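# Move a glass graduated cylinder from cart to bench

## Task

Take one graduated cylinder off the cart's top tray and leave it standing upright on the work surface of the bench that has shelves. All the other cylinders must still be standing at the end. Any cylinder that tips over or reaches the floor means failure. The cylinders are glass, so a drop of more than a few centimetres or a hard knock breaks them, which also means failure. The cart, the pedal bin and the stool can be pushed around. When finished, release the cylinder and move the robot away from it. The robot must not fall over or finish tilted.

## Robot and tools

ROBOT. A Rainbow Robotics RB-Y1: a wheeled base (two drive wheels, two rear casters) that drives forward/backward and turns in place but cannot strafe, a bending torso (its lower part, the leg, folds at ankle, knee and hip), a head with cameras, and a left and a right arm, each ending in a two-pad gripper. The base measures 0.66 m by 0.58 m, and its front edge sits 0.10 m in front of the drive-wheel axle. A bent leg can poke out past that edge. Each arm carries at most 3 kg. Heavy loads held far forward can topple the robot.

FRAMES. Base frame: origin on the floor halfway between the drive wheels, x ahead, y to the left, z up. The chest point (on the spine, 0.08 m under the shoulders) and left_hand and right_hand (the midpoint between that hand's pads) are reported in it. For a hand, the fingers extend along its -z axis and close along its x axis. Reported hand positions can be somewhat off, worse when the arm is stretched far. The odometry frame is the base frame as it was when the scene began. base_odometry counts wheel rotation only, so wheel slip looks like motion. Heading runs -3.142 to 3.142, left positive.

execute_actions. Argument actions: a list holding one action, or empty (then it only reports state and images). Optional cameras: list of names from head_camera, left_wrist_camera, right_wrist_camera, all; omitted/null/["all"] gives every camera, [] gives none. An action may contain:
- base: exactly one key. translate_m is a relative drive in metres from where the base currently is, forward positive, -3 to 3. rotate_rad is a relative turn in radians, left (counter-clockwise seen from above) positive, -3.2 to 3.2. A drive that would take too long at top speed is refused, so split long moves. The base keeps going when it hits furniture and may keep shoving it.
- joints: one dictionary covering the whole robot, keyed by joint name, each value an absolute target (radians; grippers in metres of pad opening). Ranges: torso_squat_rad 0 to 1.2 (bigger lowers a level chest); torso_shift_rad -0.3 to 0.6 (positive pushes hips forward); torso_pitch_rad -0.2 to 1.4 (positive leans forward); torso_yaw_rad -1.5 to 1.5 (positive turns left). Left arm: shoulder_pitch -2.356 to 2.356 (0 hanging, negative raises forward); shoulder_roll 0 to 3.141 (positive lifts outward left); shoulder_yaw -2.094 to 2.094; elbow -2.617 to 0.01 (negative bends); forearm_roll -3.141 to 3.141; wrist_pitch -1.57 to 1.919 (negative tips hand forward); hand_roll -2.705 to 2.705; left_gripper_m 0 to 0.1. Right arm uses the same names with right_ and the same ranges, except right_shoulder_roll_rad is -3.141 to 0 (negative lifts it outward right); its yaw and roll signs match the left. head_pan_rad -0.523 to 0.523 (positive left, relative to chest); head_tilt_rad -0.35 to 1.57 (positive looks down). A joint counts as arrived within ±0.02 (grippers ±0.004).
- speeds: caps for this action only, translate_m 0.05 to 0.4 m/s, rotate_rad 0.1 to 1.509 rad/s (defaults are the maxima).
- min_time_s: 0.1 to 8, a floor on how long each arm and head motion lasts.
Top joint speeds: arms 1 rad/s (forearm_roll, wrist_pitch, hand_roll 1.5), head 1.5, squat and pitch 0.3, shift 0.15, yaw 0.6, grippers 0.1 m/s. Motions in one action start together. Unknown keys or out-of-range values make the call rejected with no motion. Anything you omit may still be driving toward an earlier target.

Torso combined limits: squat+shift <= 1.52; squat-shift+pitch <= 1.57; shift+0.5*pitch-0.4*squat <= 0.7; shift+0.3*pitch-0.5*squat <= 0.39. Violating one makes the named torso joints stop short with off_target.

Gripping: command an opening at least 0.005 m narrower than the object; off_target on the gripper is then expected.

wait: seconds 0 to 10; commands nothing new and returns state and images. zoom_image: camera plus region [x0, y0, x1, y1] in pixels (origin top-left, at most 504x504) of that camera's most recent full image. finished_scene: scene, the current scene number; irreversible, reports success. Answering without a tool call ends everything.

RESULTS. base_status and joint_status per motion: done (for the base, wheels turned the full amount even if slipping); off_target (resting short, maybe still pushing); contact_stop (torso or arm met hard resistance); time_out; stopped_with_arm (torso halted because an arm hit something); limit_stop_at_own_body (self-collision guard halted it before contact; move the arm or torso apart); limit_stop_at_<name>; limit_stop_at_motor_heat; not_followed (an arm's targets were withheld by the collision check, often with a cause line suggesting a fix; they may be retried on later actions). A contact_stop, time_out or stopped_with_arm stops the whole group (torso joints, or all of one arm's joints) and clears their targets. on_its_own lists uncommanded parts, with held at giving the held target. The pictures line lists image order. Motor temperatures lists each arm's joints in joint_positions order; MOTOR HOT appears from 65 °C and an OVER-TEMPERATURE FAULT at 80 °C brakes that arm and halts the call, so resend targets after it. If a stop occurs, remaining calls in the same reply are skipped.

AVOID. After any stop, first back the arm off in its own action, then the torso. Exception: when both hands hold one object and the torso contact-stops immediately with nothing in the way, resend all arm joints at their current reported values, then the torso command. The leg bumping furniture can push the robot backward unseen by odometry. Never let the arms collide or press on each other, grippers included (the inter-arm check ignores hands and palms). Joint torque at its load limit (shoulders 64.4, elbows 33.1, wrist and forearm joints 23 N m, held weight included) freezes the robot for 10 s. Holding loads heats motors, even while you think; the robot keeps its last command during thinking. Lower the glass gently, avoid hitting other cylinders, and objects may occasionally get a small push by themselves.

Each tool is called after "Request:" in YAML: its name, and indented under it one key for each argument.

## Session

Request:
execute_actions:
  actions: []

Scene clock: 0.00 s.
Motor temperatures (°C, as the motors report them): left_arm=[31 31 29 30 37 31 32] | right_arm=[30 26 32 32 32 34 39]
base_odometry: x=+0.000 y=+0.000 heading=+0.000 (m, m, rad; odometry frame)
base_status: not commanded
joint_positions: torso_squat_rad=+0.350 torso_shift_rad=-0.001 torso_pitch_rad=+0.000 torso_yaw_rad=+0.000 left_shoulder_pitch_rad=+0.045 left_shoulder_roll_rad=+0.051 left_shoulder_yaw_rad=+0.007 left_elbow_rad=-0.217 left_forearm_roll_rad=+0.028 left_wrist_pitch_rad=+0.036 left_hand_roll_rad=-0.020 left_gripper_m=+0.101 right_shoulder_pitch_rad=+0.019 right_shoulder_roll_rad=-0.022 right_shoulder_yaw_rad=-0.019 right_elbow_rad=-0.139 right_forearm_roll_rad=-0.021 right_wrist_pitch_rad=+0.022 right_hand_roll_rad=+0.048 right_gripper_m=+0.100 head_pan_rad=-0.001 head_tilt_rad=+0.401
joint_status: not commanded
chest: x=-0.2285 y=-0.0003 z=+1.2475 quat_wxyz=(+1.000, +0.000, +0.000, +0.000) (m; base frame)
left_hand: x=-0.1637 y=+0.2604 z=+0.5657 quat_wxyz=(+0.997, +0.026, -0.069, +0.013) (m; base frame)
right_hand: x=-0.1797 y=-0.2387 z=+0.5639 quat_wxyz=(+0.999, -0.012, -0.049, +0.002) (m; base frame)
pictures: head_camera, left_wrist_camera, right_wrist_camera
Images, in order (width x height): head_camera 896x504, left_wrist_camera 644x364, right_wrist_camera 644x364.

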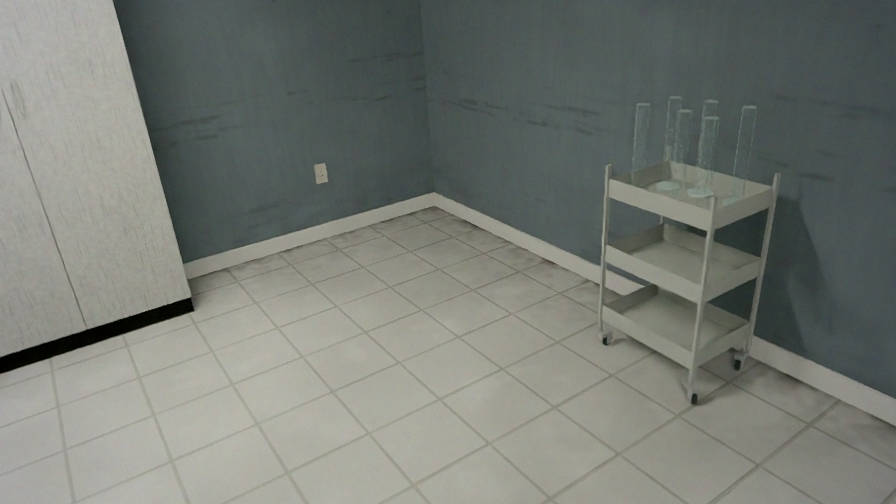

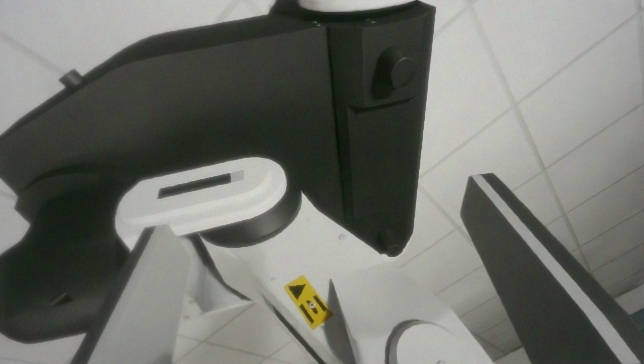

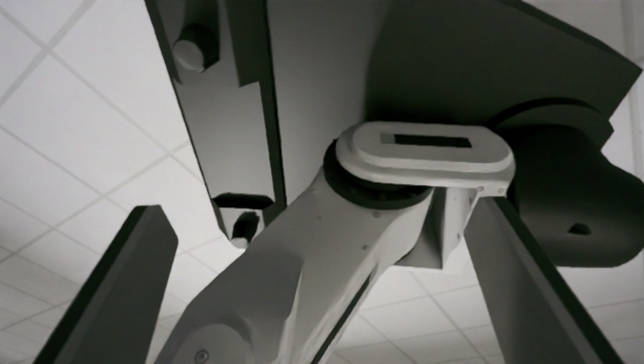

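Request:
execute_actions:
  actions:
    - {"joints": {"head_tilt_rad": 0.85, "head_pan_rad": 0.0, "left_shoulder_pitch_rad": -0.32, "left_shoulder_roll_rad": 0.03, "left_shoulder_yaw_rad": 0.107, "left_elbow_rad": -0.86, "left_forearm_roll_rad": 0.0, "left_wrist_pitch_rad": -0.39, "left_hand_roll_rad": -1.57}}
  cameras: ["head_camera", "left_wrist_camera"]

Scene clock: 2.83 s.
Motor temperatures (°C, as the motors report them): left_arm=[31 31 29 30 37 31 32] | right_arm=[30 26 32 32 32 34 39]
base_odometry: x=+0.000 y=+0.000 heading=+0.000 (m, m, rad; odometry frame)
base_status: not commanded
joint_positions: torso_squat_rad=+0.350 torso_shift_rad=-0.001 torso_pitch_rad=+0.000 torso_yaw_rad=+0.000 left_shoulder_pitch_rad=-0.320 left_shoulder_roll_rad=+0.030 left_shoulder_yaw_rad=+0.107 left_elbow_rad=-0.860 left_forearm_roll_rad=+0.000 left_wrist_pitch_rad=-0.390 left_hand_roll_rad=-1.570 left_gripper_m=+0.101 right_shoulder_pitch_rad=+0.019 right_shoulder_roll_rad=-0.022 right_shoulder_yaw_rad=-0.019 right_elbow_rad=-0.139 right_forearm_roll_rad=-0.021 right_wrist_pitch_rad=+0.022 right_hand_roll_rad=+0.048 right_gripper_m=+0.100 head_pan_rad=+0.000 head_tilt_rad=+0.850
joint_status: all done
chest: x=-0.2285 y=-0.0003 z=+1.2475 quat_wxyz=(+1.000, +0.000, +0.000, +0.000) (m; base frame)
left_hand: x=+0.3370 y=+0.2267 z=+0.9399 quat_wxyz=(+0.502, +0.500, -0.492, -0.507) (m; base frame)
right_hand: x=-0.1797 y=-0.2386 z=+0.5639 quat_wxyz=(+0.999, -0.012, -0.049, +0.002) (m; base frame)
pictures: head_camera, left_wrist_camera
Images, in order (width x height): head_camera 896x504, left_wrist_camera 644x364.

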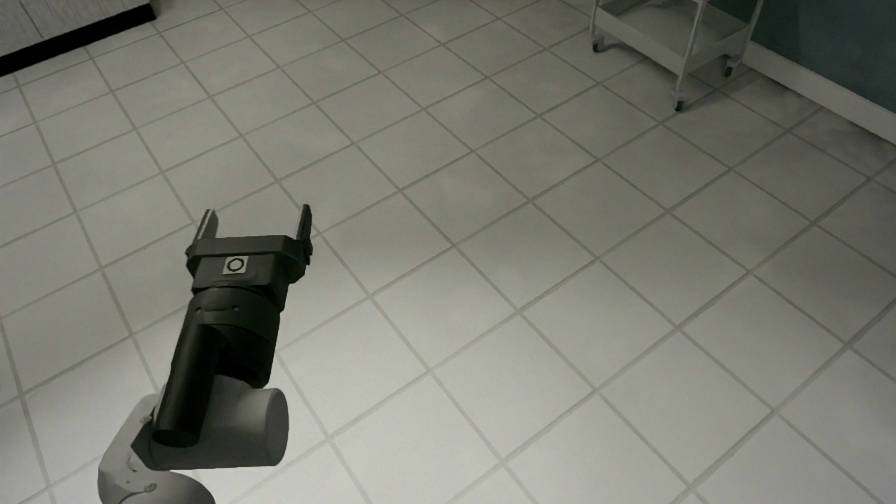

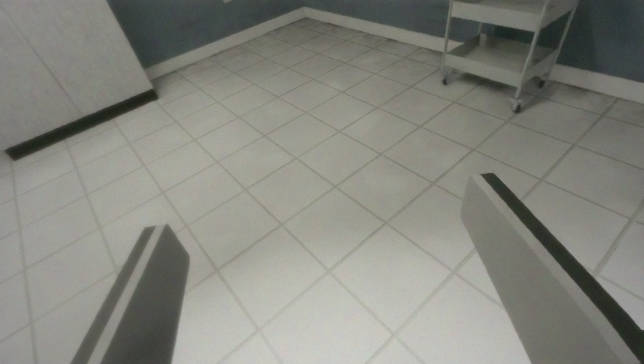

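Request:
execute_actions:
  actions:
    - {"base": {"translate_m": 0.85}, "joints": {"head_tilt_rad": 0.45, "head_pan_rad": 0.5}}
  cameras: ["head_camera"]

Request:
execute_actions:
  actions:
    - {"base": {"rotate_rad": -0.95}, "joints": {"head_tilt_rad": 0.5, "head_pan_rad": 0.2}}
  cameras: ["head_camera", "left_wrist_camera"]

Scene clock: 6.70 s.
Motor temperatures (°C, as the motors report them): left_arm=[31 31 29 30 37 31 32] | right_arm=[30 26 32 32 32 34 39]
base_odometry: x=+0.850 y=+0.000 heading=+0.001 (m, m, rad; odometry frame)
base_status: done
joint_positions: torso_squat_rad=+0.350 torso_shift_rad=-0.001 torso_pitch_rad=+0.000 torso_yaw_rad=+0.000 left_shoulder_pitch_rad=-0.320 left_shoulder_roll_rad=+0.030 left_shoulder_yaw_rad=+0.107 left_elbow_rad=-0.860 left_forearm_roll_rad=+0.000 left_wrist_pitch_rad=-0.390 left_hand_roll_rad=-1.570 left_gripper_m=+0.101 right_shoulder_pitch_rad=+0.019 right_shoulder_roll_rad=-0.022 right_shoulder_yaw_rad=-0.019 right_elbow_rad=-0.139 right_forearm_roll_rad=-0.021 right_wrist_pitch_rad=+0.022 right_hand_roll_rad=+0.048 right_gripper_m=+0.100 head_pan_rad=+0.500 head_tilt_rad=+0.450
joint_status: all done
chest: x=-0.2284 y=-0.0003 z=+1.2475 quat_wxyz=(+1.000, +0.000, +0.000, +0.000) (m; base frame)
left_hand: x=+0.3369 y=+0.2268 z=+0.9397 quat_wxyz=(+0.502, +0.500, -0.492, -0.507) (m; base frame)
right_hand: x=-0.1797 y=-0.2386 z=+0.5639 quat_wxyz=(+0.999, -0.012, -0.049, +0.002) (m; base frame)
pictures: head_camera
Images, in order (width x height): head_camera 896x504.

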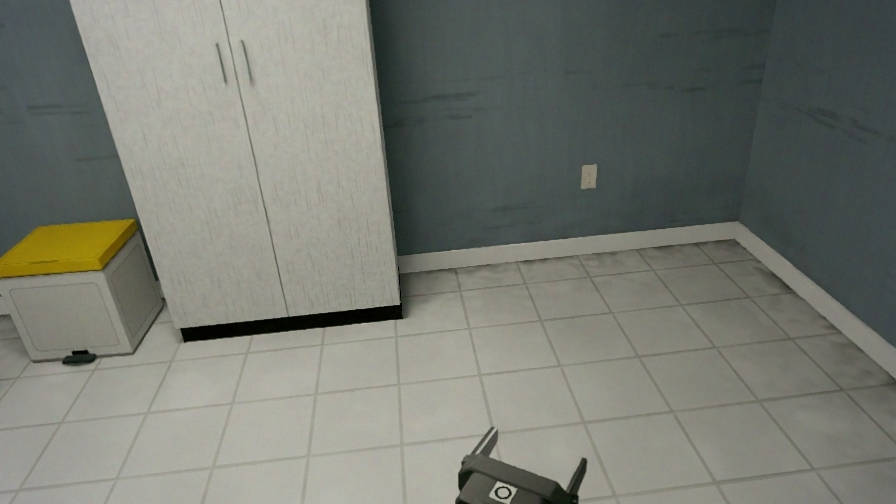

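Scene clock: 9.77 s.
Motor temperatures (°C, as the motors report them): left_arm=[31 31 29 30 37 31 32] | right_arm=[30 26 32 32 32 34 39]
base_odometry: x=+0.850 y=+0.000 heading=-0.949 (m, m, rad; odometry frame)
base_status: done
joint_positions: torso_squat_rad=+0.350 torso_shift_rad=-0.001 torso_pitch_rad=+0.000 torso_yaw_rad=+0.000 left_shoulder_pitch_rad=-0.320 left_shoulder_roll_rad=+0.030 left_shoulder_yaw_rad=+0.107 left_elbow_rad=-0.860 left_forearm_roll_rad=+0.000 left_wrist_pitch_rad=-0.390 left_hand_roll_rad=-1.570 left_gripper_m=+0.101 right_shoulder_pitch_rad=+0.019 right_shoulder_roll_rad=-0.022 right_shoulder_yaw_rad=-0.019 right_elbow_rad=-0.139 right_forearm_roll_rad=-0.021 right_wrist_pitch_rad=+0.022 right_hand_roll_rad=+0.048 right_gripper_m=+0.100 head_pan_rad=+0.200 head_tilt_rad=+0.500
joint_status: all done
chest: x=-0.2284 y=-0.0003 z=+1.2475 quat_wxyz=(+1.000, +0.000, +0.000, +0.000) (m; base frame)
left_hand: x=+0.3369 y=+0.2268 z=+0.9397 quat_wxyz=(+0.502, +0.500, -0.492, -0.507) (m; base frame)
right_hand: x=-0.1797 y=-0.2387 z=+0.5639 quat_wxyz=(+0.999, -0.012, -0.049, +0.002) (m; base frame)
pictures: head_camera, left_wrist_camera
Images, in order (width x height): head_camera 896x504, left_wrist_camera 644x364.

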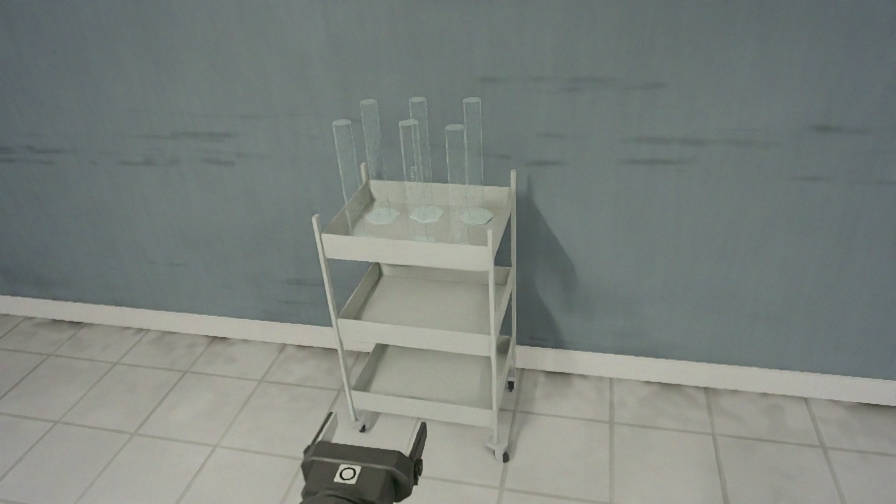

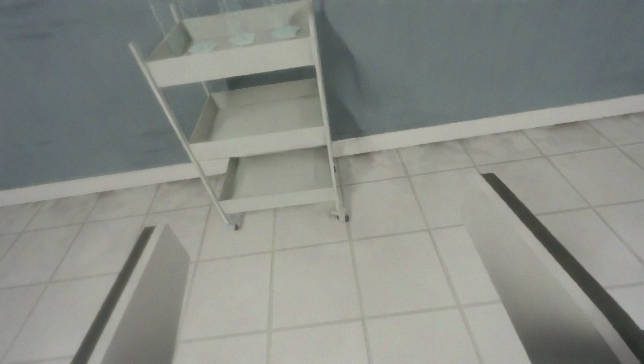

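Request:
execute_actions:
  actions:
    - {"base": {"translate_m": 0.55}, "joints": {"head_tilt_rad": 0.65}}
  cameras: ["head_camera", "left_wrist_camera"]

Scene clock: 13.37 s.
Motor temperatures (°C, as the motors report them): left_arm=[31 31 29 30 37 31 32] | right_arm=[30 26 32 32 32 34 39]
base_odometry: x=+1.170 y=-0.447 heading=-0.949 (m, m, rad; odometry frame)
base_status: done
joint_positions: torso_squat_rad=+0.350 torso_shift_rad=-0.001 torso_pitch_rad=+0.000 torso_yaw_rad=+0.000 left_shoulder_pitch_rad=-0.320 left_shoulder_roll_rad=+0.030 left_shoulder_yaw_rad=+0.107 left_elbow_rad=-0.860 left_forearm_roll_rad=+0.000 left_wrist_pitch_rad=-0.390 left_hand_roll_rad=-1.570 left_gripper_m=+0.101 right_shoulder_pitch_rad=+0.019 right_shoulder_roll_rad=-0.022 right_shoulder_yaw_rad=-0.019 right_elbow_rad=-0.139 right_forearm_roll_rad=-0.021 right_wrist_pitch_rad=+0.022 right_hand_roll_rad=+0.048 right_gripper_m=+0.100 head_pan_rad=+0.200 head_tilt_rad=+0.650
joint_status: all done
chest: x=-0.2284 y=-0.0003 z=+1.2475 quat_wxyz=(+1.000, +0.000, +0.000, +0.000) (m; base frame)
left_hand: x=+0.3369 y=+0.2268 z=+0.9396 quat_wxyz=(+0.502, +0.500, -0.492, -0.507) (m; base frame)
right_hand: x=-0.1797 y=-0.2387 z=+0.5639 quat_wxyz=(+0.999, -0.012, -0.049, +0.002) (m; base frame)
pictures: head_camera, left_wrist_camera
Images, in order (width x height): head_camera 896x504, left_wrist_camera 644x364.

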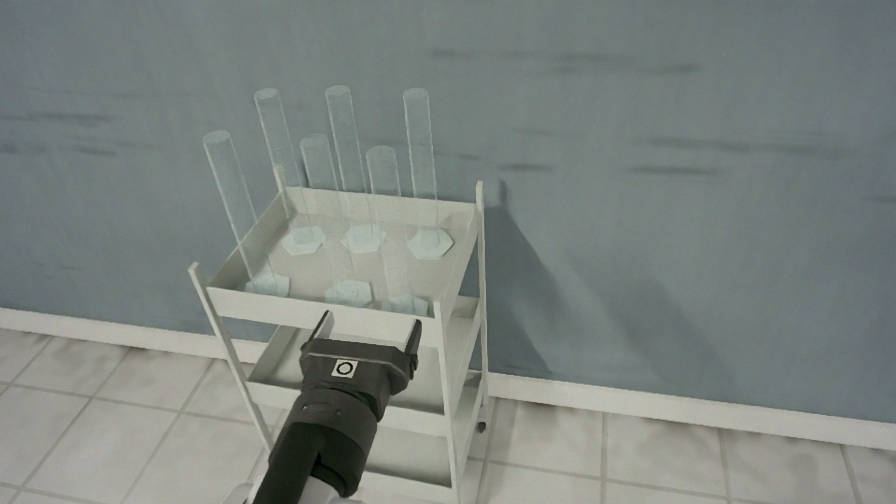

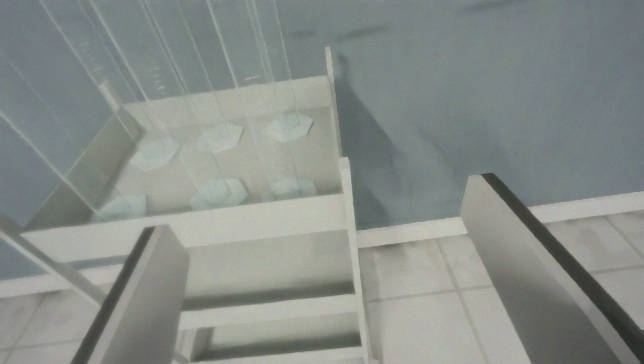

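Request:
execute_actions:
  actions:
    - {"base": {"rotate_rad": 0.08}, "speeds": {"rotate_rad": 0.2}}
  cameras: ["head_camera", "left_wrist_camera"]

Request:
execute_actions:
  actions:
    - {"base": {"translate_m": 0.16}, "speeds": {"translate_m": 0.1}, "joints": {"head_tilt_rad": 0.75}}
  cameras: ["head_camera", "left_wrist_camera"]

Scene clock: 16.13 s.
Motor temperatures (°C, as the motors report them): left_arm=[31 31 29 30 37 31 32] | right_arm=[30 26 32 32 32 34 39]
base_odometry: x=+1.170 y=-0.447 heading=-0.870 (m, m, rad; odometry frame)
base_status: done
joint_positions: torso_squat_rad=+0.350 torso_shift_rad=-0.001 torso_pitch_rad=+0.000 torso_yaw_rad=+0.000 left_shoulder_pitch_rad=-0.320 left_shoulder_roll_rad=+0.030 left_shoulder_yaw_rad=+0.107 left_elbow_rad=-0.860 left_forearm_roll_rad=+0.000 left_wrist_pitch_rad=-0.390 left_hand_roll_rad=-1.570 left_gripper_m=+0.101 right_shoulder_pitch_rad=+0.019 right_shoulder_roll_rad=-0.022 right_shoulder_yaw_rad=-0.019 right_elbow_rad=-0.139 right_forearm_roll_rad=-0.021 right_wrist_pitch_rad=+0.022 right_hand_roll_rad=+0.048 right_gripper_m=+0.100 head_pan_rad=+0.200 head_tilt_rad=+0.650
joint_status: not commanded
chest: x=-0.2284 y=-0.0003 z=+1.2475 quat_wxyz=(+1.000, +0.000, +0.000, +0.000) (m; base frame)
left_hand: x=+0.3369 y=+0.2268 z=+0.9396 quat_wxyz=(+0.502, +0.500, -0.492, -0.507) (m; base frame)
right_hand: x=-0.1797 y=-0.2387 z=+0.5639 quat_wxyz=(+0.999, -0.012, -0.049, +0.002) (m; base frame)
pictures: head_camera, left_wrist_camera
Images, in order (width x height): head_camera 896x504, left_wrist_camera 644x364.

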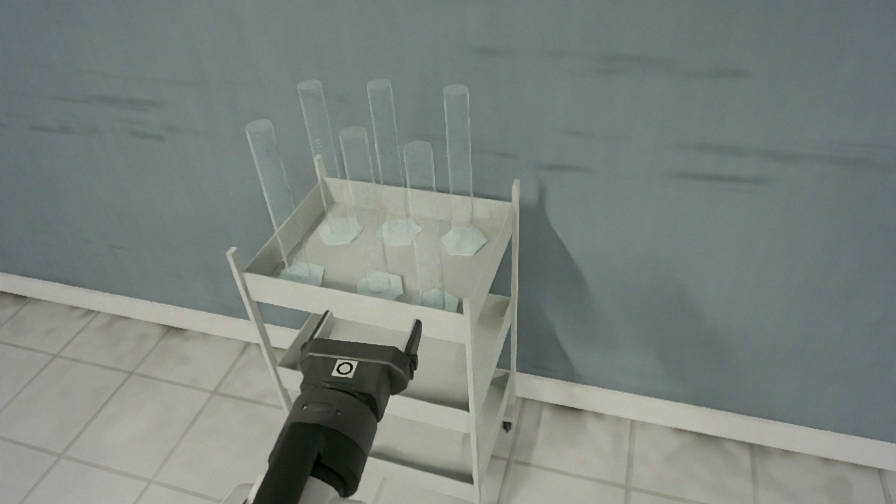

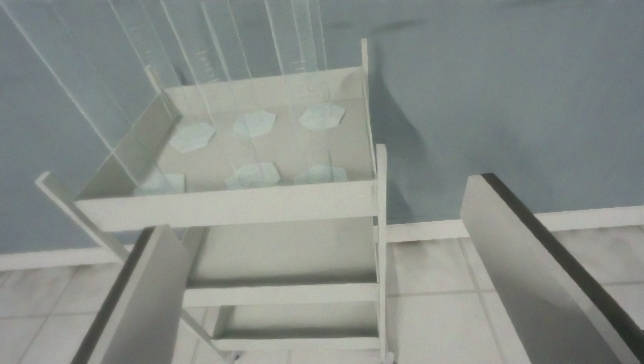

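Scene clock: 18.33 s.
Motor temperatures (°C, as the motors report them): left_arm=[31 31 29 30 37 31 32] | right_arm=[30 26 32 32 32 34 39]
base_odometry: x=+1.273 y=-0.569 heading=-0.870 (m, m, rad; odometry frame)
base_status: done
joint_positions: torso_squat_rad=+0.350 torso_shift_rad=-0.001 torso_pitch_rad=+0.000 torso_yaw_rad=+0.000 left_shoulder_pitch_rad=-0.320 left_shoulder_roll_rad=+0.030 left_shoulder_yaw_rad=+0.107 left_elbow_rad=-0.860 left_forearm_roll_rad=+0.000 left_wrist_pitch_rad=-0.390 left_hand_roll_rad=-1.570 left_gripper_m=+0.101 right_shoulder_pitch_rad=+0.019 right_shoulder_roll_rad=-0.022 right_shoulder_yaw_rad=-0.019 right_elbow_rad=-0.139 right_forearm_roll_rad=-0.021 right_wrist_pitch_rad=+0.022 right_hand_roll_rad=+0.048 right_gripper_m=+0.100 head_pan_rad=+0.200 head_tilt_rad=+0.750
joint_status: all done
chest: x=-0.2284 y=-0.0003 z=+1.2475 quat_wxyz=(+1.000, +0.000, +0.000, +0.000) (m; base frame)
left_hand: x=+0.3369 y=+0.2268 z=+0.9396 quat_wxyz=(+0.502, +0.500, -0.492, -0.507) (m; base frame)
right_hand: x=-0.1797 y=-0.2387 z=+0.5639 quat_wxyz=(+0.999, -0.012, -0.049, +0.002) (m; base frame)
pictures: head_camera, left_wrist_camera
Images, in order (width x height): head_camera 896x504, left_wrist_camera 644x364.

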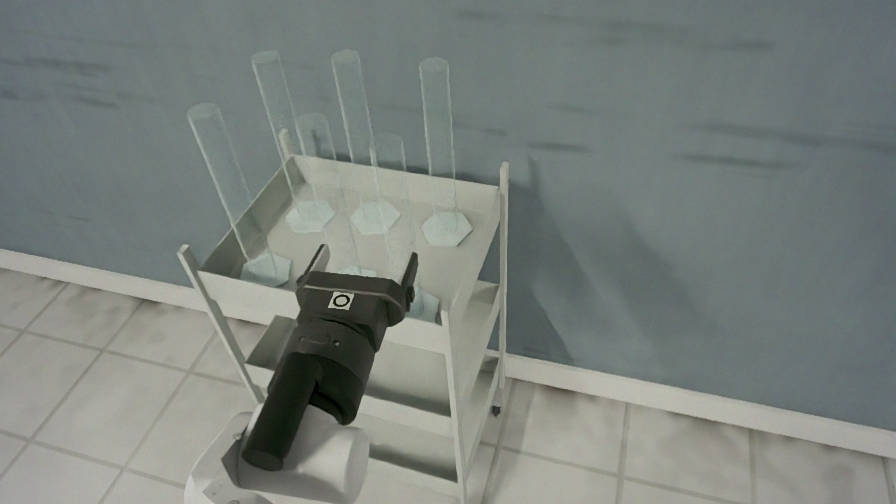

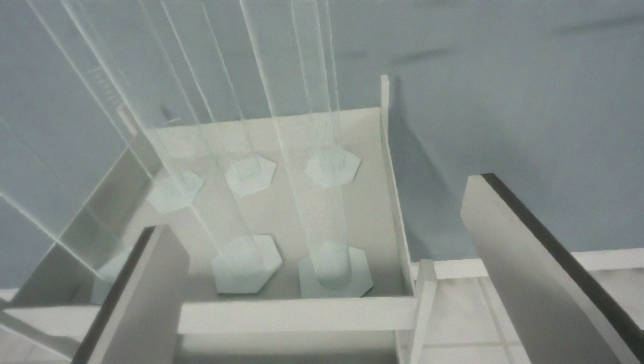

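Request:
execute_actions:
  actions:
    - {"base": {"translate_m": 0.09}, "speeds": {"translate_m": 0.06}}
  cameras: ["head_camera", "left_wrist_camera"]

Request:
zoom_image:
  camera: "head_camera"
  region: [260, 120, 500, 380]

Scene clock: 21.40 s.
Motor temperatures (°C, as the motors report them): left_arm=[31 31 29 30 37 31 32] | right_arm=[30 26 32 32 32 34 39]
base_odometry: x=+1.332 y=-0.638 heading=-0.869 (m, m, rad; odometry frame)
base_status: done
joint_positions: torso_squat_rad=+0.350 torso_shift_rad=-0.001 torso_pitch_rad=+0.000 torso_yaw_rad=+0.000 left_shoulder_pitch_rad=-0.320 left_shoulder_roll_rad=+0.030 left_shoulder_yaw_rad=+0.107 left_elbow_rad=-0.860 left_forearm_roll_rad=+0.000 left_wrist_pitch_rad=-0.390 left_hand_roll_rad=-1.570 left_gripper_m=+0.101 right_shoulder_pitch_rad=+0.019 right_shoulder_roll_rad=-0.022 right_shoulder_yaw_rad=-0.019 right_elbow_rad=-0.139 right_forearm_roll_rad=-0.021 right_wrist_pitch_rad=+0.022 right_hand_roll_rad=+0.048 right_gripper_m=+0.100 head_pan_rad=+0.200 head_tilt_rad=+0.750
joint_status: not commanded
chest: x=-0.2284 y=-0.0003 z=+1.2475 quat_wxyz=(+1.000, +0.000, +0.000, +0.000) (m; base frame)
left_hand: x=+0.3369 y=+0.2268 z=+0.9396 quat_wxyz=(+0.502, +0.500, -0.492, -0.507) (m; base frame)
right_hand: x=-0.1797 y=-0.2387 z=+0.5639 quat_wxyz=(+0.999, -0.012, -0.049, +0.002) (m; base frame)
pictures: head_camera, left_wrist_camera
Images, in order (width x height): head_camera 896x504, left_wrist_camera 644x364.

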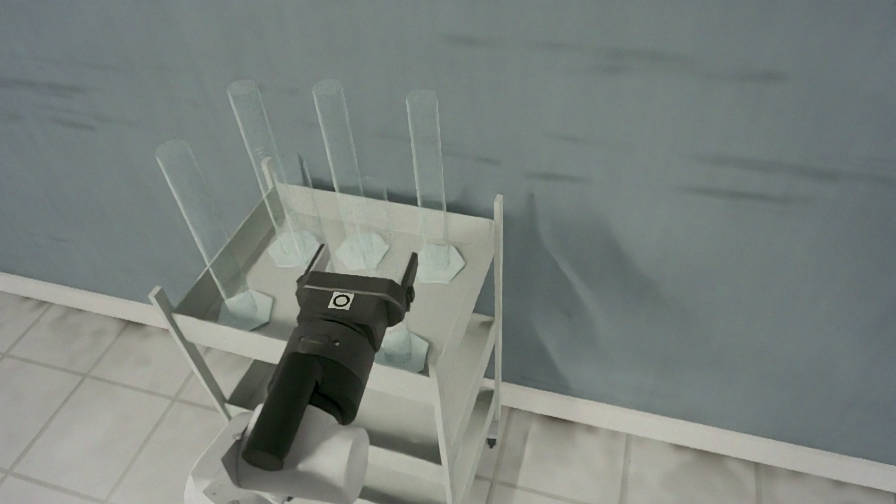

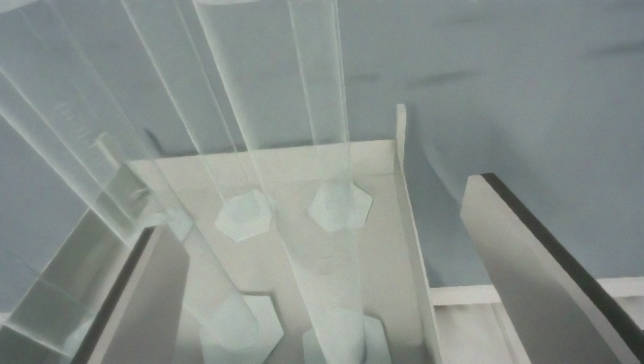

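Region (260, 120, 500, 380) of head_camera's 896x504 image, scaled by 1.938, with more detail than that image has; it fills the left 465 columns of this view, and the rest is white.

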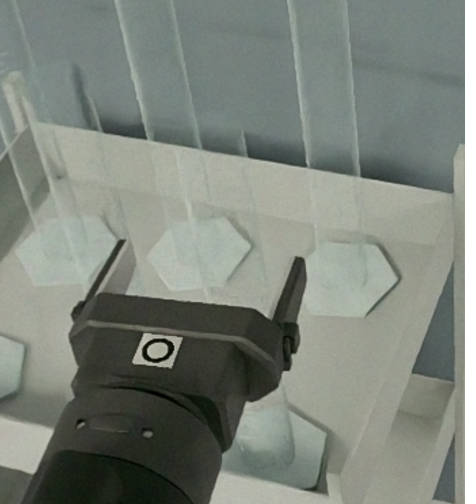

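Request:
execute_actions:
  actions:
    - {"base": {"translate_m": 0.055}, "speeds": {"translate_m": 0.05}}
  cameras: ["head_camera", "left_wrist_camera"]

Scene clock: 23.33 s.
Motor temperatures (°C, as the motors report them): left_arm=[31 31 29 30 37 31 32] | right_arm=[30 26 32 32 32 34 39]
base_odometry: x=+1.367 y=-0.680 heading=-0.868 (m, m, rad; odometry frame)
base_status: done
joint_positions: torso_squat_rad=+0.350 torso_shift_rad=-0.001 torso_pitch_rad=+0.000 torso_yaw_rad=+0.000 left_shoulder_pitch_rad=-0.320 left_shoulder_roll_rad=+0.030 left_shoulder_yaw_rad=+0.107 left_elbow_rad=-0.860 left_forearm_roll_rad=+0.000 left_wrist_pitch_rad=-0.390 left_hand_roll_rad=-1.570 left_gripper_m=+0.101 right_shoulder_pitch_rad=+0.019 right_shoulder_roll_rad=-0.022 right_shoulder_yaw_rad=-0.019 right_elbow_rad=-0.139 right_forearm_roll_rad=-0.021 right_wrist_pitch_rad=+0.022 right_hand_roll_rad=+0.048 right_gripper_m=+0.100 head_pan_rad=+0.200 head_tilt_rad=+0.750
joint_status: not commanded
chest: x=-0.2284 y=-0.0003 z=+1.2475 quat_wxyz=(+1.000, +0.000, +0.000, +0.000) (m; base frame)
left_hand: x=+0.3369 y=+0.2268 z=+0.9397 quat_wxyz=(+0.502, +0.500, -0.492, -0.507) (m; base frame)
right_hand: x=-0.1797 y=-0.2387 z=+0.5639 quat_wxyz=(+0.999, -0.012, -0.049, +0.002) (m; base frame)
pictures: head_camera, left_wrist_camera
Images, in order (width x height): head_camera 896x504, left_wrist_camera 644x364.

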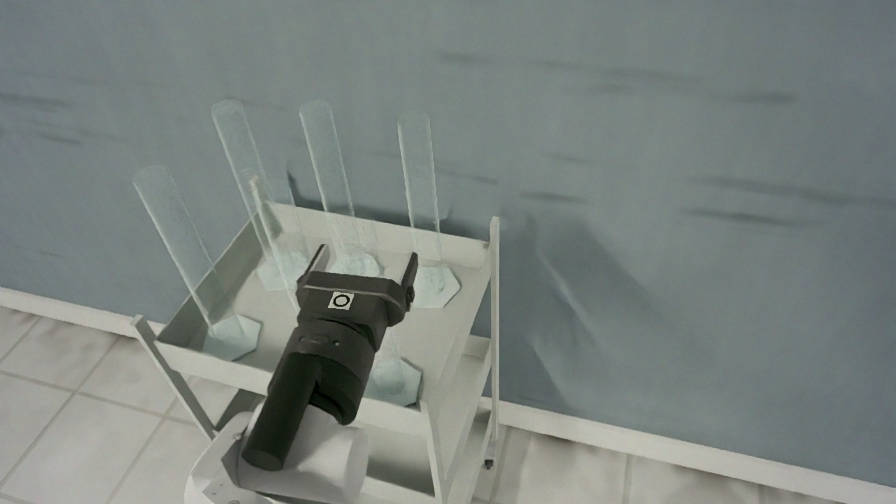

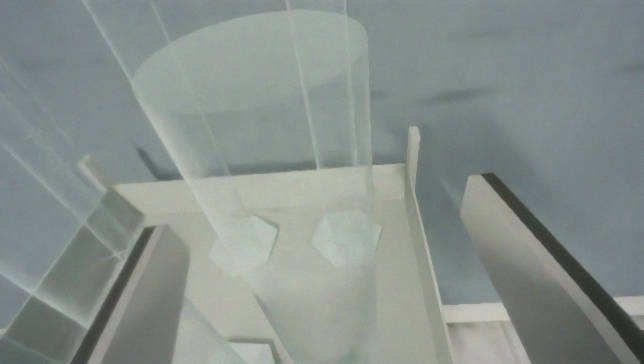

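Request:
execute_actions:
  actions:
    - {"joints": {"left_gripper_m": 0.052}}
  cameras: []

Request:
execute_actions:
  actions:
    - {"joints": {"left_gripper_m": 0.03}}
  cameras: ["head_camera", "left_wrist_camera"]

Scene clock: 24.43 s.
Motor temperatures (°C, as the motors report them): left_arm=[31 31 29 30 37 31 32] | right_arm=[30 26 32 32 32 34 39]
base_odometry: x=+1.367 y=-0.680 heading=-0.868 (m, m, rad; odometry frame)
base_status: not commanded
joint_positions: torso_squat_rad=+0.350 torso_shift_rad=-0.001 torso_pitch_rad=+0.000 torso_yaw_rad=+0.000 left_shoulder_pitch_rad=-0.320 left_shoulder_roll_rad=+0.030 left_shoulder_yaw_rad=+0.107 left_elbow_rad=-0.860 left_forearm_roll_rad=+0.000 left_wrist_pitch_rad=-0.390 left_hand_roll_rad=-1.570 left_gripper_m=+0.052 right_shoulder_pitch_rad=+0.019 right_shoulder_roll_rad=-0.022 right_shoulder_yaw_rad=-0.019 right_elbow_rad=-0.139 right_forearm_roll_rad=-0.021 right_wrist_pitch_rad=+0.022 right_hand_roll_rad=+0.048 right_gripper_m=+0.100 head_pan_rad=+0.200 head_tilt_rad=+0.750
joint_status: all done
chest: x=-0.2284 y=-0.0003 z=+1.2475 quat_wxyz=(+1.000, +0.000, +0.000, +0.000) (m; base frame)
left_hand: x=+0.3369 y=+0.2268 z=+0.9396 quat_wxyz=(+0.502, +0.500, -0.492, -0.507) (m; base frame)
right_hand: x=-0.1797 y=-0.2387 z=+0.5639 quat_wxyz=(+0.999, -0.012, -0.049, +0.002) (m; base frame)
pictures: none
No camera images: the call's "cameras" was empty. Leave "cameras" out to get every camera's image.

Scene clock: 25.13 s.
Motor temperatures (°C, as the motors report them): left_arm=[31 31 29 30 37 31 32] | right_arm=[30 26 32 32 32 34 39]
base_odometry: x=+1.367 y=-0.680 heading=-0.868 (m, m, rad; odometry frame)
base_status: not commanded
joint_positions: torso_squat_rad=+0.350 torso_shift_rad=-0.001 torso_pitch_rad=+0.000 torso_yaw_rad=+0.000 left_shoulder_pitch_rad=-0.320 left_shoulder_roll_rad=+0.030 left_shoulder_yaw_rad=+0.107 left_elbow_rad=-0.860 left_forearm_roll_rad=+0.000 left_wrist_pitch_rad=-0.390 left_hand_roll_rad=-1.570 left_gripper_m=+0.043 right_shoulder_pitch_rad=+0.019 right_shoulder_roll_rad=-0.022 right_shoulder_yaw_rad=-0.019 right_elbow_rad=-0.139 right_forearm_roll_rad=-0.021 right_wrist_pitch_rad=+0.022 right_hand_roll_rad=+0.048 right_gripper_m=+0.100 head_pan_rad=+0.200 head_tilt_rad=+0.750
joint_status: left_gripper_m off_target (ended at +0.043, target +0.030)
chest: x=-0.2284 y=-0.0003 z=+1.2475 quat_wxyz=(+1.000, +0.000, +0.000, +0.000) (m; base frame)
left_hand: x=+0.3369 y=+0.2268 z=+0.9396 quat_wxyz=(+0.502, +0.500, -0.492, -0.507) (m; base frame)
right_hand: x=-0.1797 y=-0.2387 z=+0.5639 quat_wxyz=(+0.999, -0.012, -0.049, +0.002) (m; base frame)
pictures: head_camera, left_wrist_camera
Images, in order (width x height): head_camera 896x504, left_wrist_camera 644x364.

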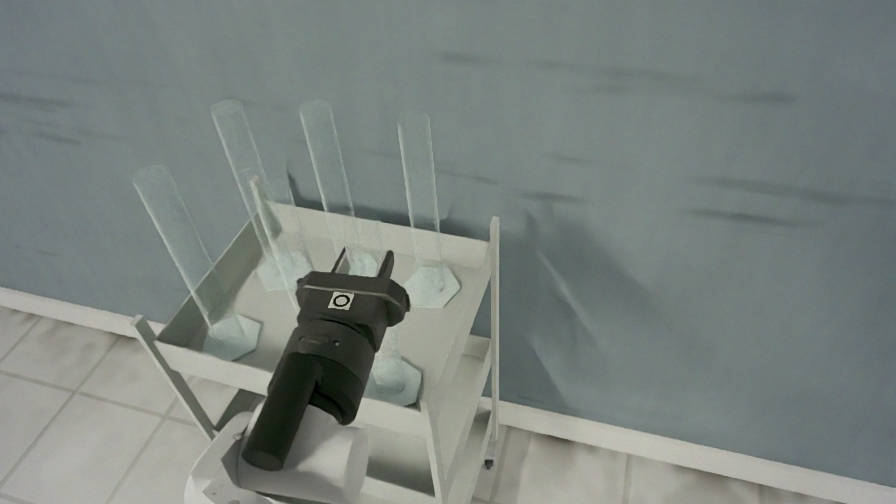

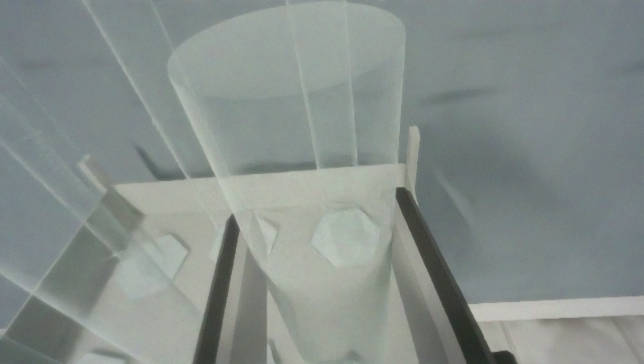

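Request:
execute_actions:
  actions:
    - {"joints": {"left_shoulder_pitch_rad": -0.287, "left_elbow_rad": -1.548, "left_wrist_pitch_rad": 0.265, "head_tilt_rad": 0.6}, "min_time_s": 2.5}
  cameras: ["head_camera", "left_wrist_camera"]

Request:
execute_actions:
  actions:
    - {"base": {"translate_m": -0.6}, "speeds": {"translate_m": 0.25}, "joints": {"head_tilt_rad": 0.45}}
  cameras: ["head_camera", "left_wrist_camera"]

Scene clock: 28.43 s.
Motor temperatures (°C, as the motors report them): left_arm=[31 31 29 30 37 31 32] | right_arm=[30 26 32 32 32 34 39]
base_odometry: x=+1.367 y=-0.680 heading=-0.868 (m, m, rad; odometry frame)
base_status: not commanded
joint_positions: torso_squat_rad=+0.350 torso_shift_rad=-0.001 torso_pitch_rad=+0.000 torso_yaw_rad=+0.000 left_shoulder_pitch_rad=-0.287 left_shoulder_roll_rad=+0.030 left_shoulder_yaw_rad=+0.107 left_elbow_rad=-1.547 left_forearm_roll_rad=+0.000 left_wrist_pitch_rad=+0.265 left_hand_roll_rad=-1.570 left_gripper_m=+0.043 right_shoulder_pitch_rad=+0.019 right_shoulder_roll_rad=-0.022 right_shoulder_yaw_rad=-0.019 right_elbow_rad=-0.139 right_forearm_roll_rad=-0.021 right_wrist_pitch_rad=+0.022 right_hand_roll_rad=+0.048 right_gripper_m=+0.100 head_pan_rad=+0.200 head_tilt_rad=+0.600
joint_status: all done
chest: x=-0.2284 y=-0.0003 z=+1.2475 quat_wxyz=(+1.000, +0.000, +0.000, +0.000) (m; base frame)
left_hand: x=+0.3618 y=+0.2312 z=+1.0996 quat_wxyz=(+0.504, +0.503, -0.489, -0.504) (m; base frame)
right_hand: x=-0.1797 y=-0.2387 z=+0.5639 quat_wxyz=(+0.999, -0.012, -0.049, +0.002) (m; base frame)
pictures: head_camera, left_wrist_camera
Images, in order (width x height): head_camera 896x504, left_wrist_camera 644x364.

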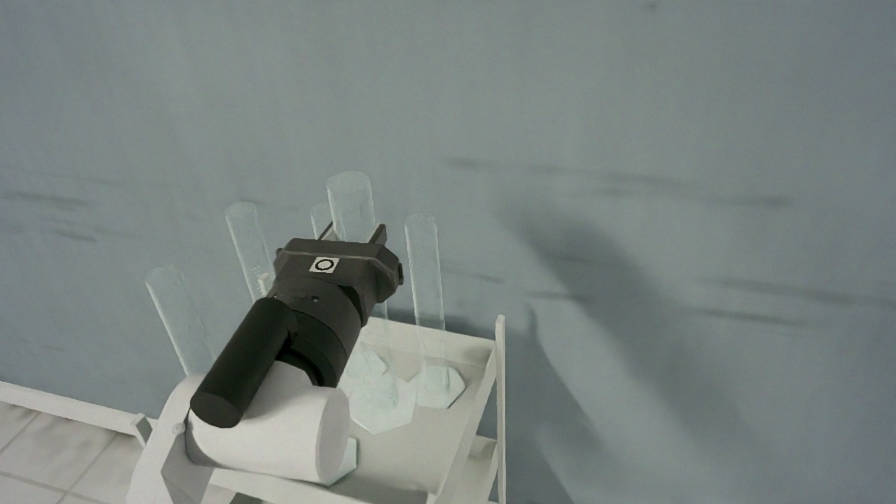

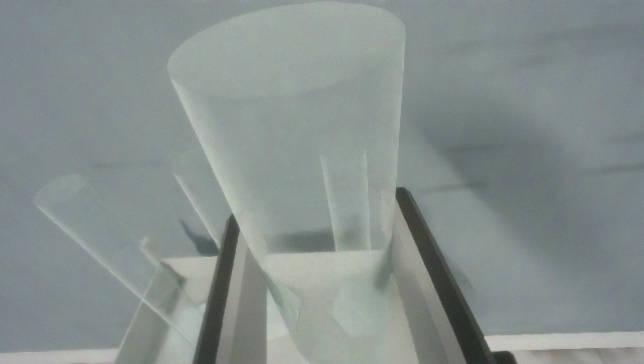

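Scene clock: 32.10 s.
Motor temperatures (°C, as the motors report them): left_arm=[31 31 29 30 37 31 32] | right_arm=[30 26 32 32 32 34 39]
base_odometry: x=+0.979 y=-0.222 heading=-0.867 (m, m, rad; odometry frame)
base_status: done
joint_positions: torso_squat_rad=+0.350 torso_shift_rad=-0.001 torso_pitch_rad=+0.000 torso_yaw_rad=+0.000 left_shoulder_pitch_rad=-0.287 left_shoulder_roll_rad=+0.030 left_shoulder_yaw_rad=+0.107 left_elbow_rad=-1.548 left_forearm_roll_rad=+0.000 left_wrist_pitch_rad=+0.265 left_hand_roll_rad=-1.570 left_gripper_m=+0.043 right_shoulder_pitch_rad=+0.019 right_shoulder_roll_rad=-0.022 right_shoulder_yaw_rad=-0.019 right_elbow_rad=-0.138 right_forearm_roll_rad=-0.021 right_wrist_pitch_rad=+0.022 right_hand_roll_rad=+0.048 right_gripper_m=+0.100 head_pan_rad=+0.200 head_tilt_rad=+0.450
joint_status: all done
chest: x=-0.2284 y=-0.0003 z=+1.2475 quat_wxyz=(+1.000, +0.000, +0.000, +0.000) (m; base frame)
left_hand: x=+0.3618 y=+0.2312 z=+1.0995 quat_wxyz=(+0.504, +0.503, -0.489, -0.504) (m; base frame)
right_hand: x=-0.1798 y=-0.2387 z=+0.5639 quat_wxyz=(+0.999, -0.012, -0.049, +0.002) (m; base frame)
pictures: head_camera, left_wrist_camera
Images, in order (width x height): head_camera 896x504, left_wrist_camera 644x364.

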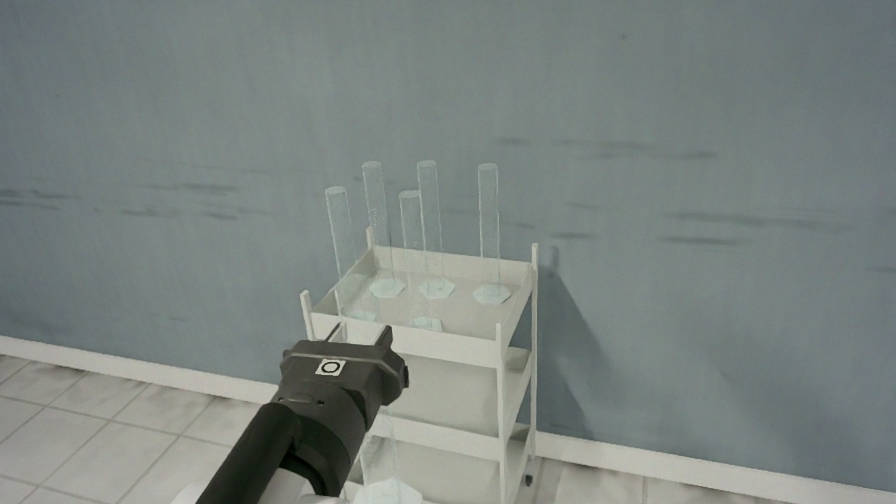

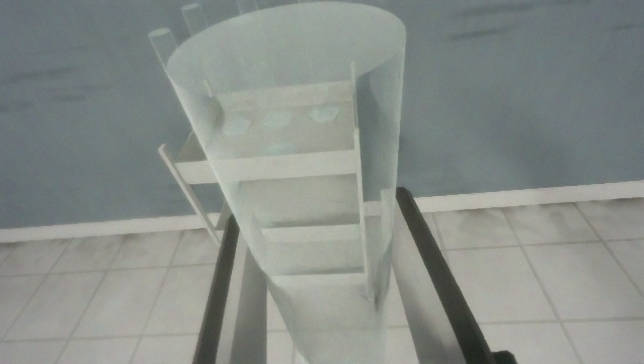

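Request:
execute_actions:
  actions:
    - {"base": {"rotate_rad": -1.2}, "speeds": {"rotate_rad": 0.8}, "joints": {"head_tilt_rad": 0.4, "head_pan_rad": -0.4}}
  cameras: ["head_camera"]

Scene clock: 35.77 s.
Motor temperatures (°C, as the motors report them): left_arm=[31 31 29 30 37 31 32] | right_arm=[30 26 32 32 32 34 39]
base_odometry: x=+0.979 y=-0.222 heading=-2.067 (m, m, rad; odometry frame)
base_status: done
joint_positions: torso_squat_rad=+0.350 torso_shift_rad=-0.001 torso_pitch_rad=+0.000 torso_yaw_rad=+0.000 left_shoulder_pitch_rad=-0.287 left_shoulder_roll_rad=+0.030 left_shoulder_yaw_rad=+0.107 left_elbow_rad=-1.548 left_forearm_roll_rad=+0.000 left_wrist_pitch_rad=+0.265 left_hand_roll_rad=-1.570 left_gripper_m=+0.043 right_shoulder_pitch_rad=+0.019 right_shoulder_roll_rad=-0.022 right_shoulder_yaw_rad=-0.019 right_elbow_rad=-0.138 right_forearm_roll_rad=-0.021 right_wrist_pitch_rad=+0.022 right_hand_roll_rad=+0.048 right_gripper_m=+0.100 head_pan_rad=-0.400 head_tilt_rad=+0.400
joint_status: all done
chest: x=-0.2284 y=-0.0003 z=+1.2475 quat_wxyz=(+1.000, +0.000, +0.000, +0.000) (m; base frame)
left_hand: x=+0.3618 y=+0.2313 z=+1.0995 quat_wxyz=(+0.504, +0.503, -0.489, -0.504) (m; base frame)
right_hand: x=-0.1798 y=-0.2387 z=+0.5639 quat_wxyz=(+0.999, -0.012, -0.049, +0.002) (m; base frame)
pictures: head_camera
Images, in order (width x height): head_camera 896x504.

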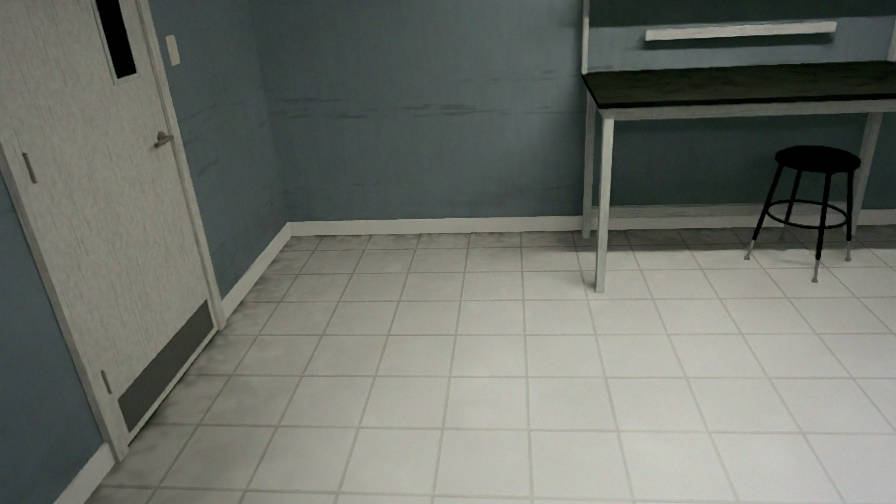

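Request:
execute_actions:
  actions:
    - {"base": {"rotate_rad": -0.9}, "speeds": {"rotate_rad": 0.8}, "joints": {"head_tilt_rad": 0.45, "head_pan_rad": 0.3}}
  cameras: ["head_camera"]

Request:
execute_actions:
  actions:
    - {"base": {"translate_m": 1.8}, "speeds": {"translate_m": 0.35}}
  cameras: ["head_camera", "left_wrist_camera"]

Scene clock: 39.60 s.
Motor temperatures (°C, as the motors report them): left_arm=[31 31 29 30 37 31 32] | right_arm=[30 26 32 32 32 34 39]
base_odometry: x=+0.979 y=-0.222 heading=-2.967 (m, m, rad; odometry frame)
base_status: done
joint_positions: torso_squat_rad=+0.350 torso_shift_rad=-0.001 torso_pitch_rad=+0.000 torso_yaw_rad=+0.000 left_shoulder_pitch_rad=-0.287 left_shoulder_roll_rad=+0.030 left_shoulder_yaw_rad=+0.107 left_elbow_rad=-1.548 left_forearm_roll_rad=+0.000 left_wrist_pitch_rad=+0.265 left_hand_roll_rad=-1.570 left_gripper_m=+0.043 right_shoulder_pitch_rad=+0.019 right_shoulder_roll_rad=-0.022 right_shoulder_yaw_rad=-0.019 right_elbow_rad=-0.138 right_forearm_roll_rad=-0.021 right_wrist_pitch_rad=+0.022 right_hand_roll_rad=+0.048 right_gripper_m=+0.100 head_pan_rad=+0.300 head_tilt_rad=+0.450
joint_status: all done
chest: x=-0.2284 y=-0.0003 z=+1.2475 quat_wxyz=(+1.000, +0.000, +0.000, +0.000) (m; base frame)
left_hand: x=+0.3618 y=+0.2313 z=+1.0995 quat_wxyz=(+0.504, +0.503, -0.489, -0.504) (m; base frame)
right_hand: x=-0.1798 y=-0.2387 z=+0.5639 quat_wxyz=(+0.999, -0.012, -0.049, +0.002) (m; base frame)
pictures: head_camera
Images, in order (width x height): head_camera 896x504.

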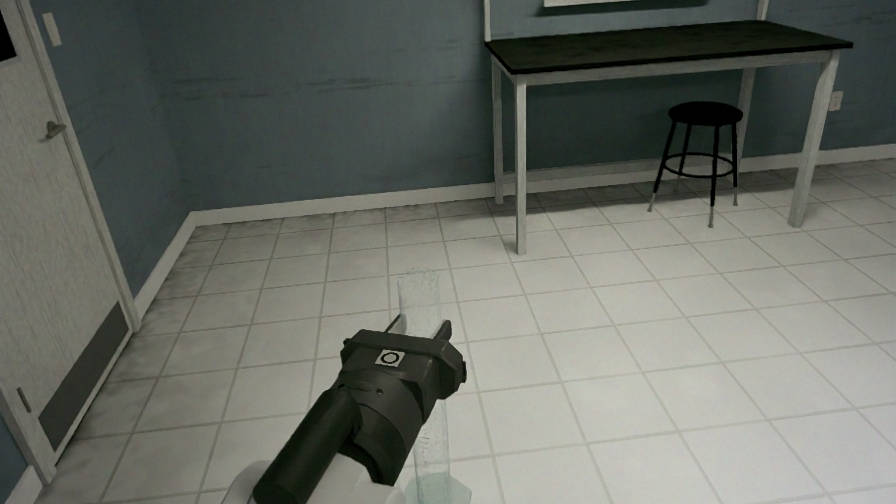

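Scene clock: 45.97 s.
Motor temperatures (°C, as the motors report them): left_arm=[31 31 29 30 37 31 32] | right_arm=[30 26 32 32 32 34 39]
base_odometry: x=-0.793 y=-0.535 heading=-2.967 (m, m, rad; odometry frame)
base_status: done
joint_positions: torso_squat_rad=+0.350 torso_shift_rad=+0.000 torso_pitch_rad=+0.000 torso_yaw_rad=+0.000 left_shoulder_pitch_rad=-0.287 left_shoulder_roll_rad=+0.030 left_shoulder_yaw_rad=+0.107 left_elbow_rad=-1.548 left_forearm_roll_rad=+0.000 left_wrist_pitch_rad=+0.265 left_hand_roll_rad=-1.570 left_gripper_m=+0.043 right_shoulder_pitch_rad=+0.019 right_shoulder_roll_rad=-0.022 right_shoulder_yaw_rad=-0.019 right_elbow_rad=-0.139 right_forearm_roll_rad=-0.021 right_wrist_pitch_rad=+0.022 right_hand_roll_rad=+0.048 right_gripper_m=+0.100 head_pan_rad=+0.300 head_tilt_rad=+0.450
joint_status: not commanded
chest: x=-0.2283 y=-0.0003 z=+1.2475 quat_wxyz=(+1.000, +0.000, +0.000, +0.000) (m; base frame)
left_hand: x=+0.3618 y=+0.2313 z=+1.0994 quat_wxyz=(+0.505, +0.503, -0.489, -0.504) (m; base frame)
right_hand: x=-0.1797 y=-0.2387 z=+0.5639 quat_wxyz=(+0.999, -0.012, -0.049, +0.002) (m; base frame)
pictures: head_camera, left_wrist_camera
Images, in order (width x height): head_camera 896x504, left_wrist_camera 644x364.

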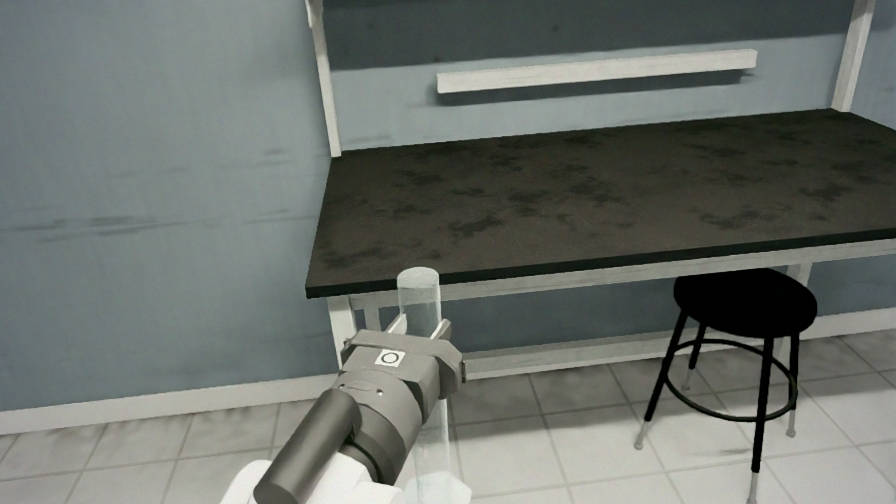

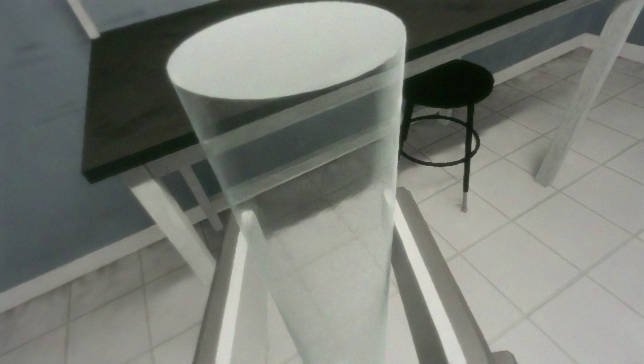

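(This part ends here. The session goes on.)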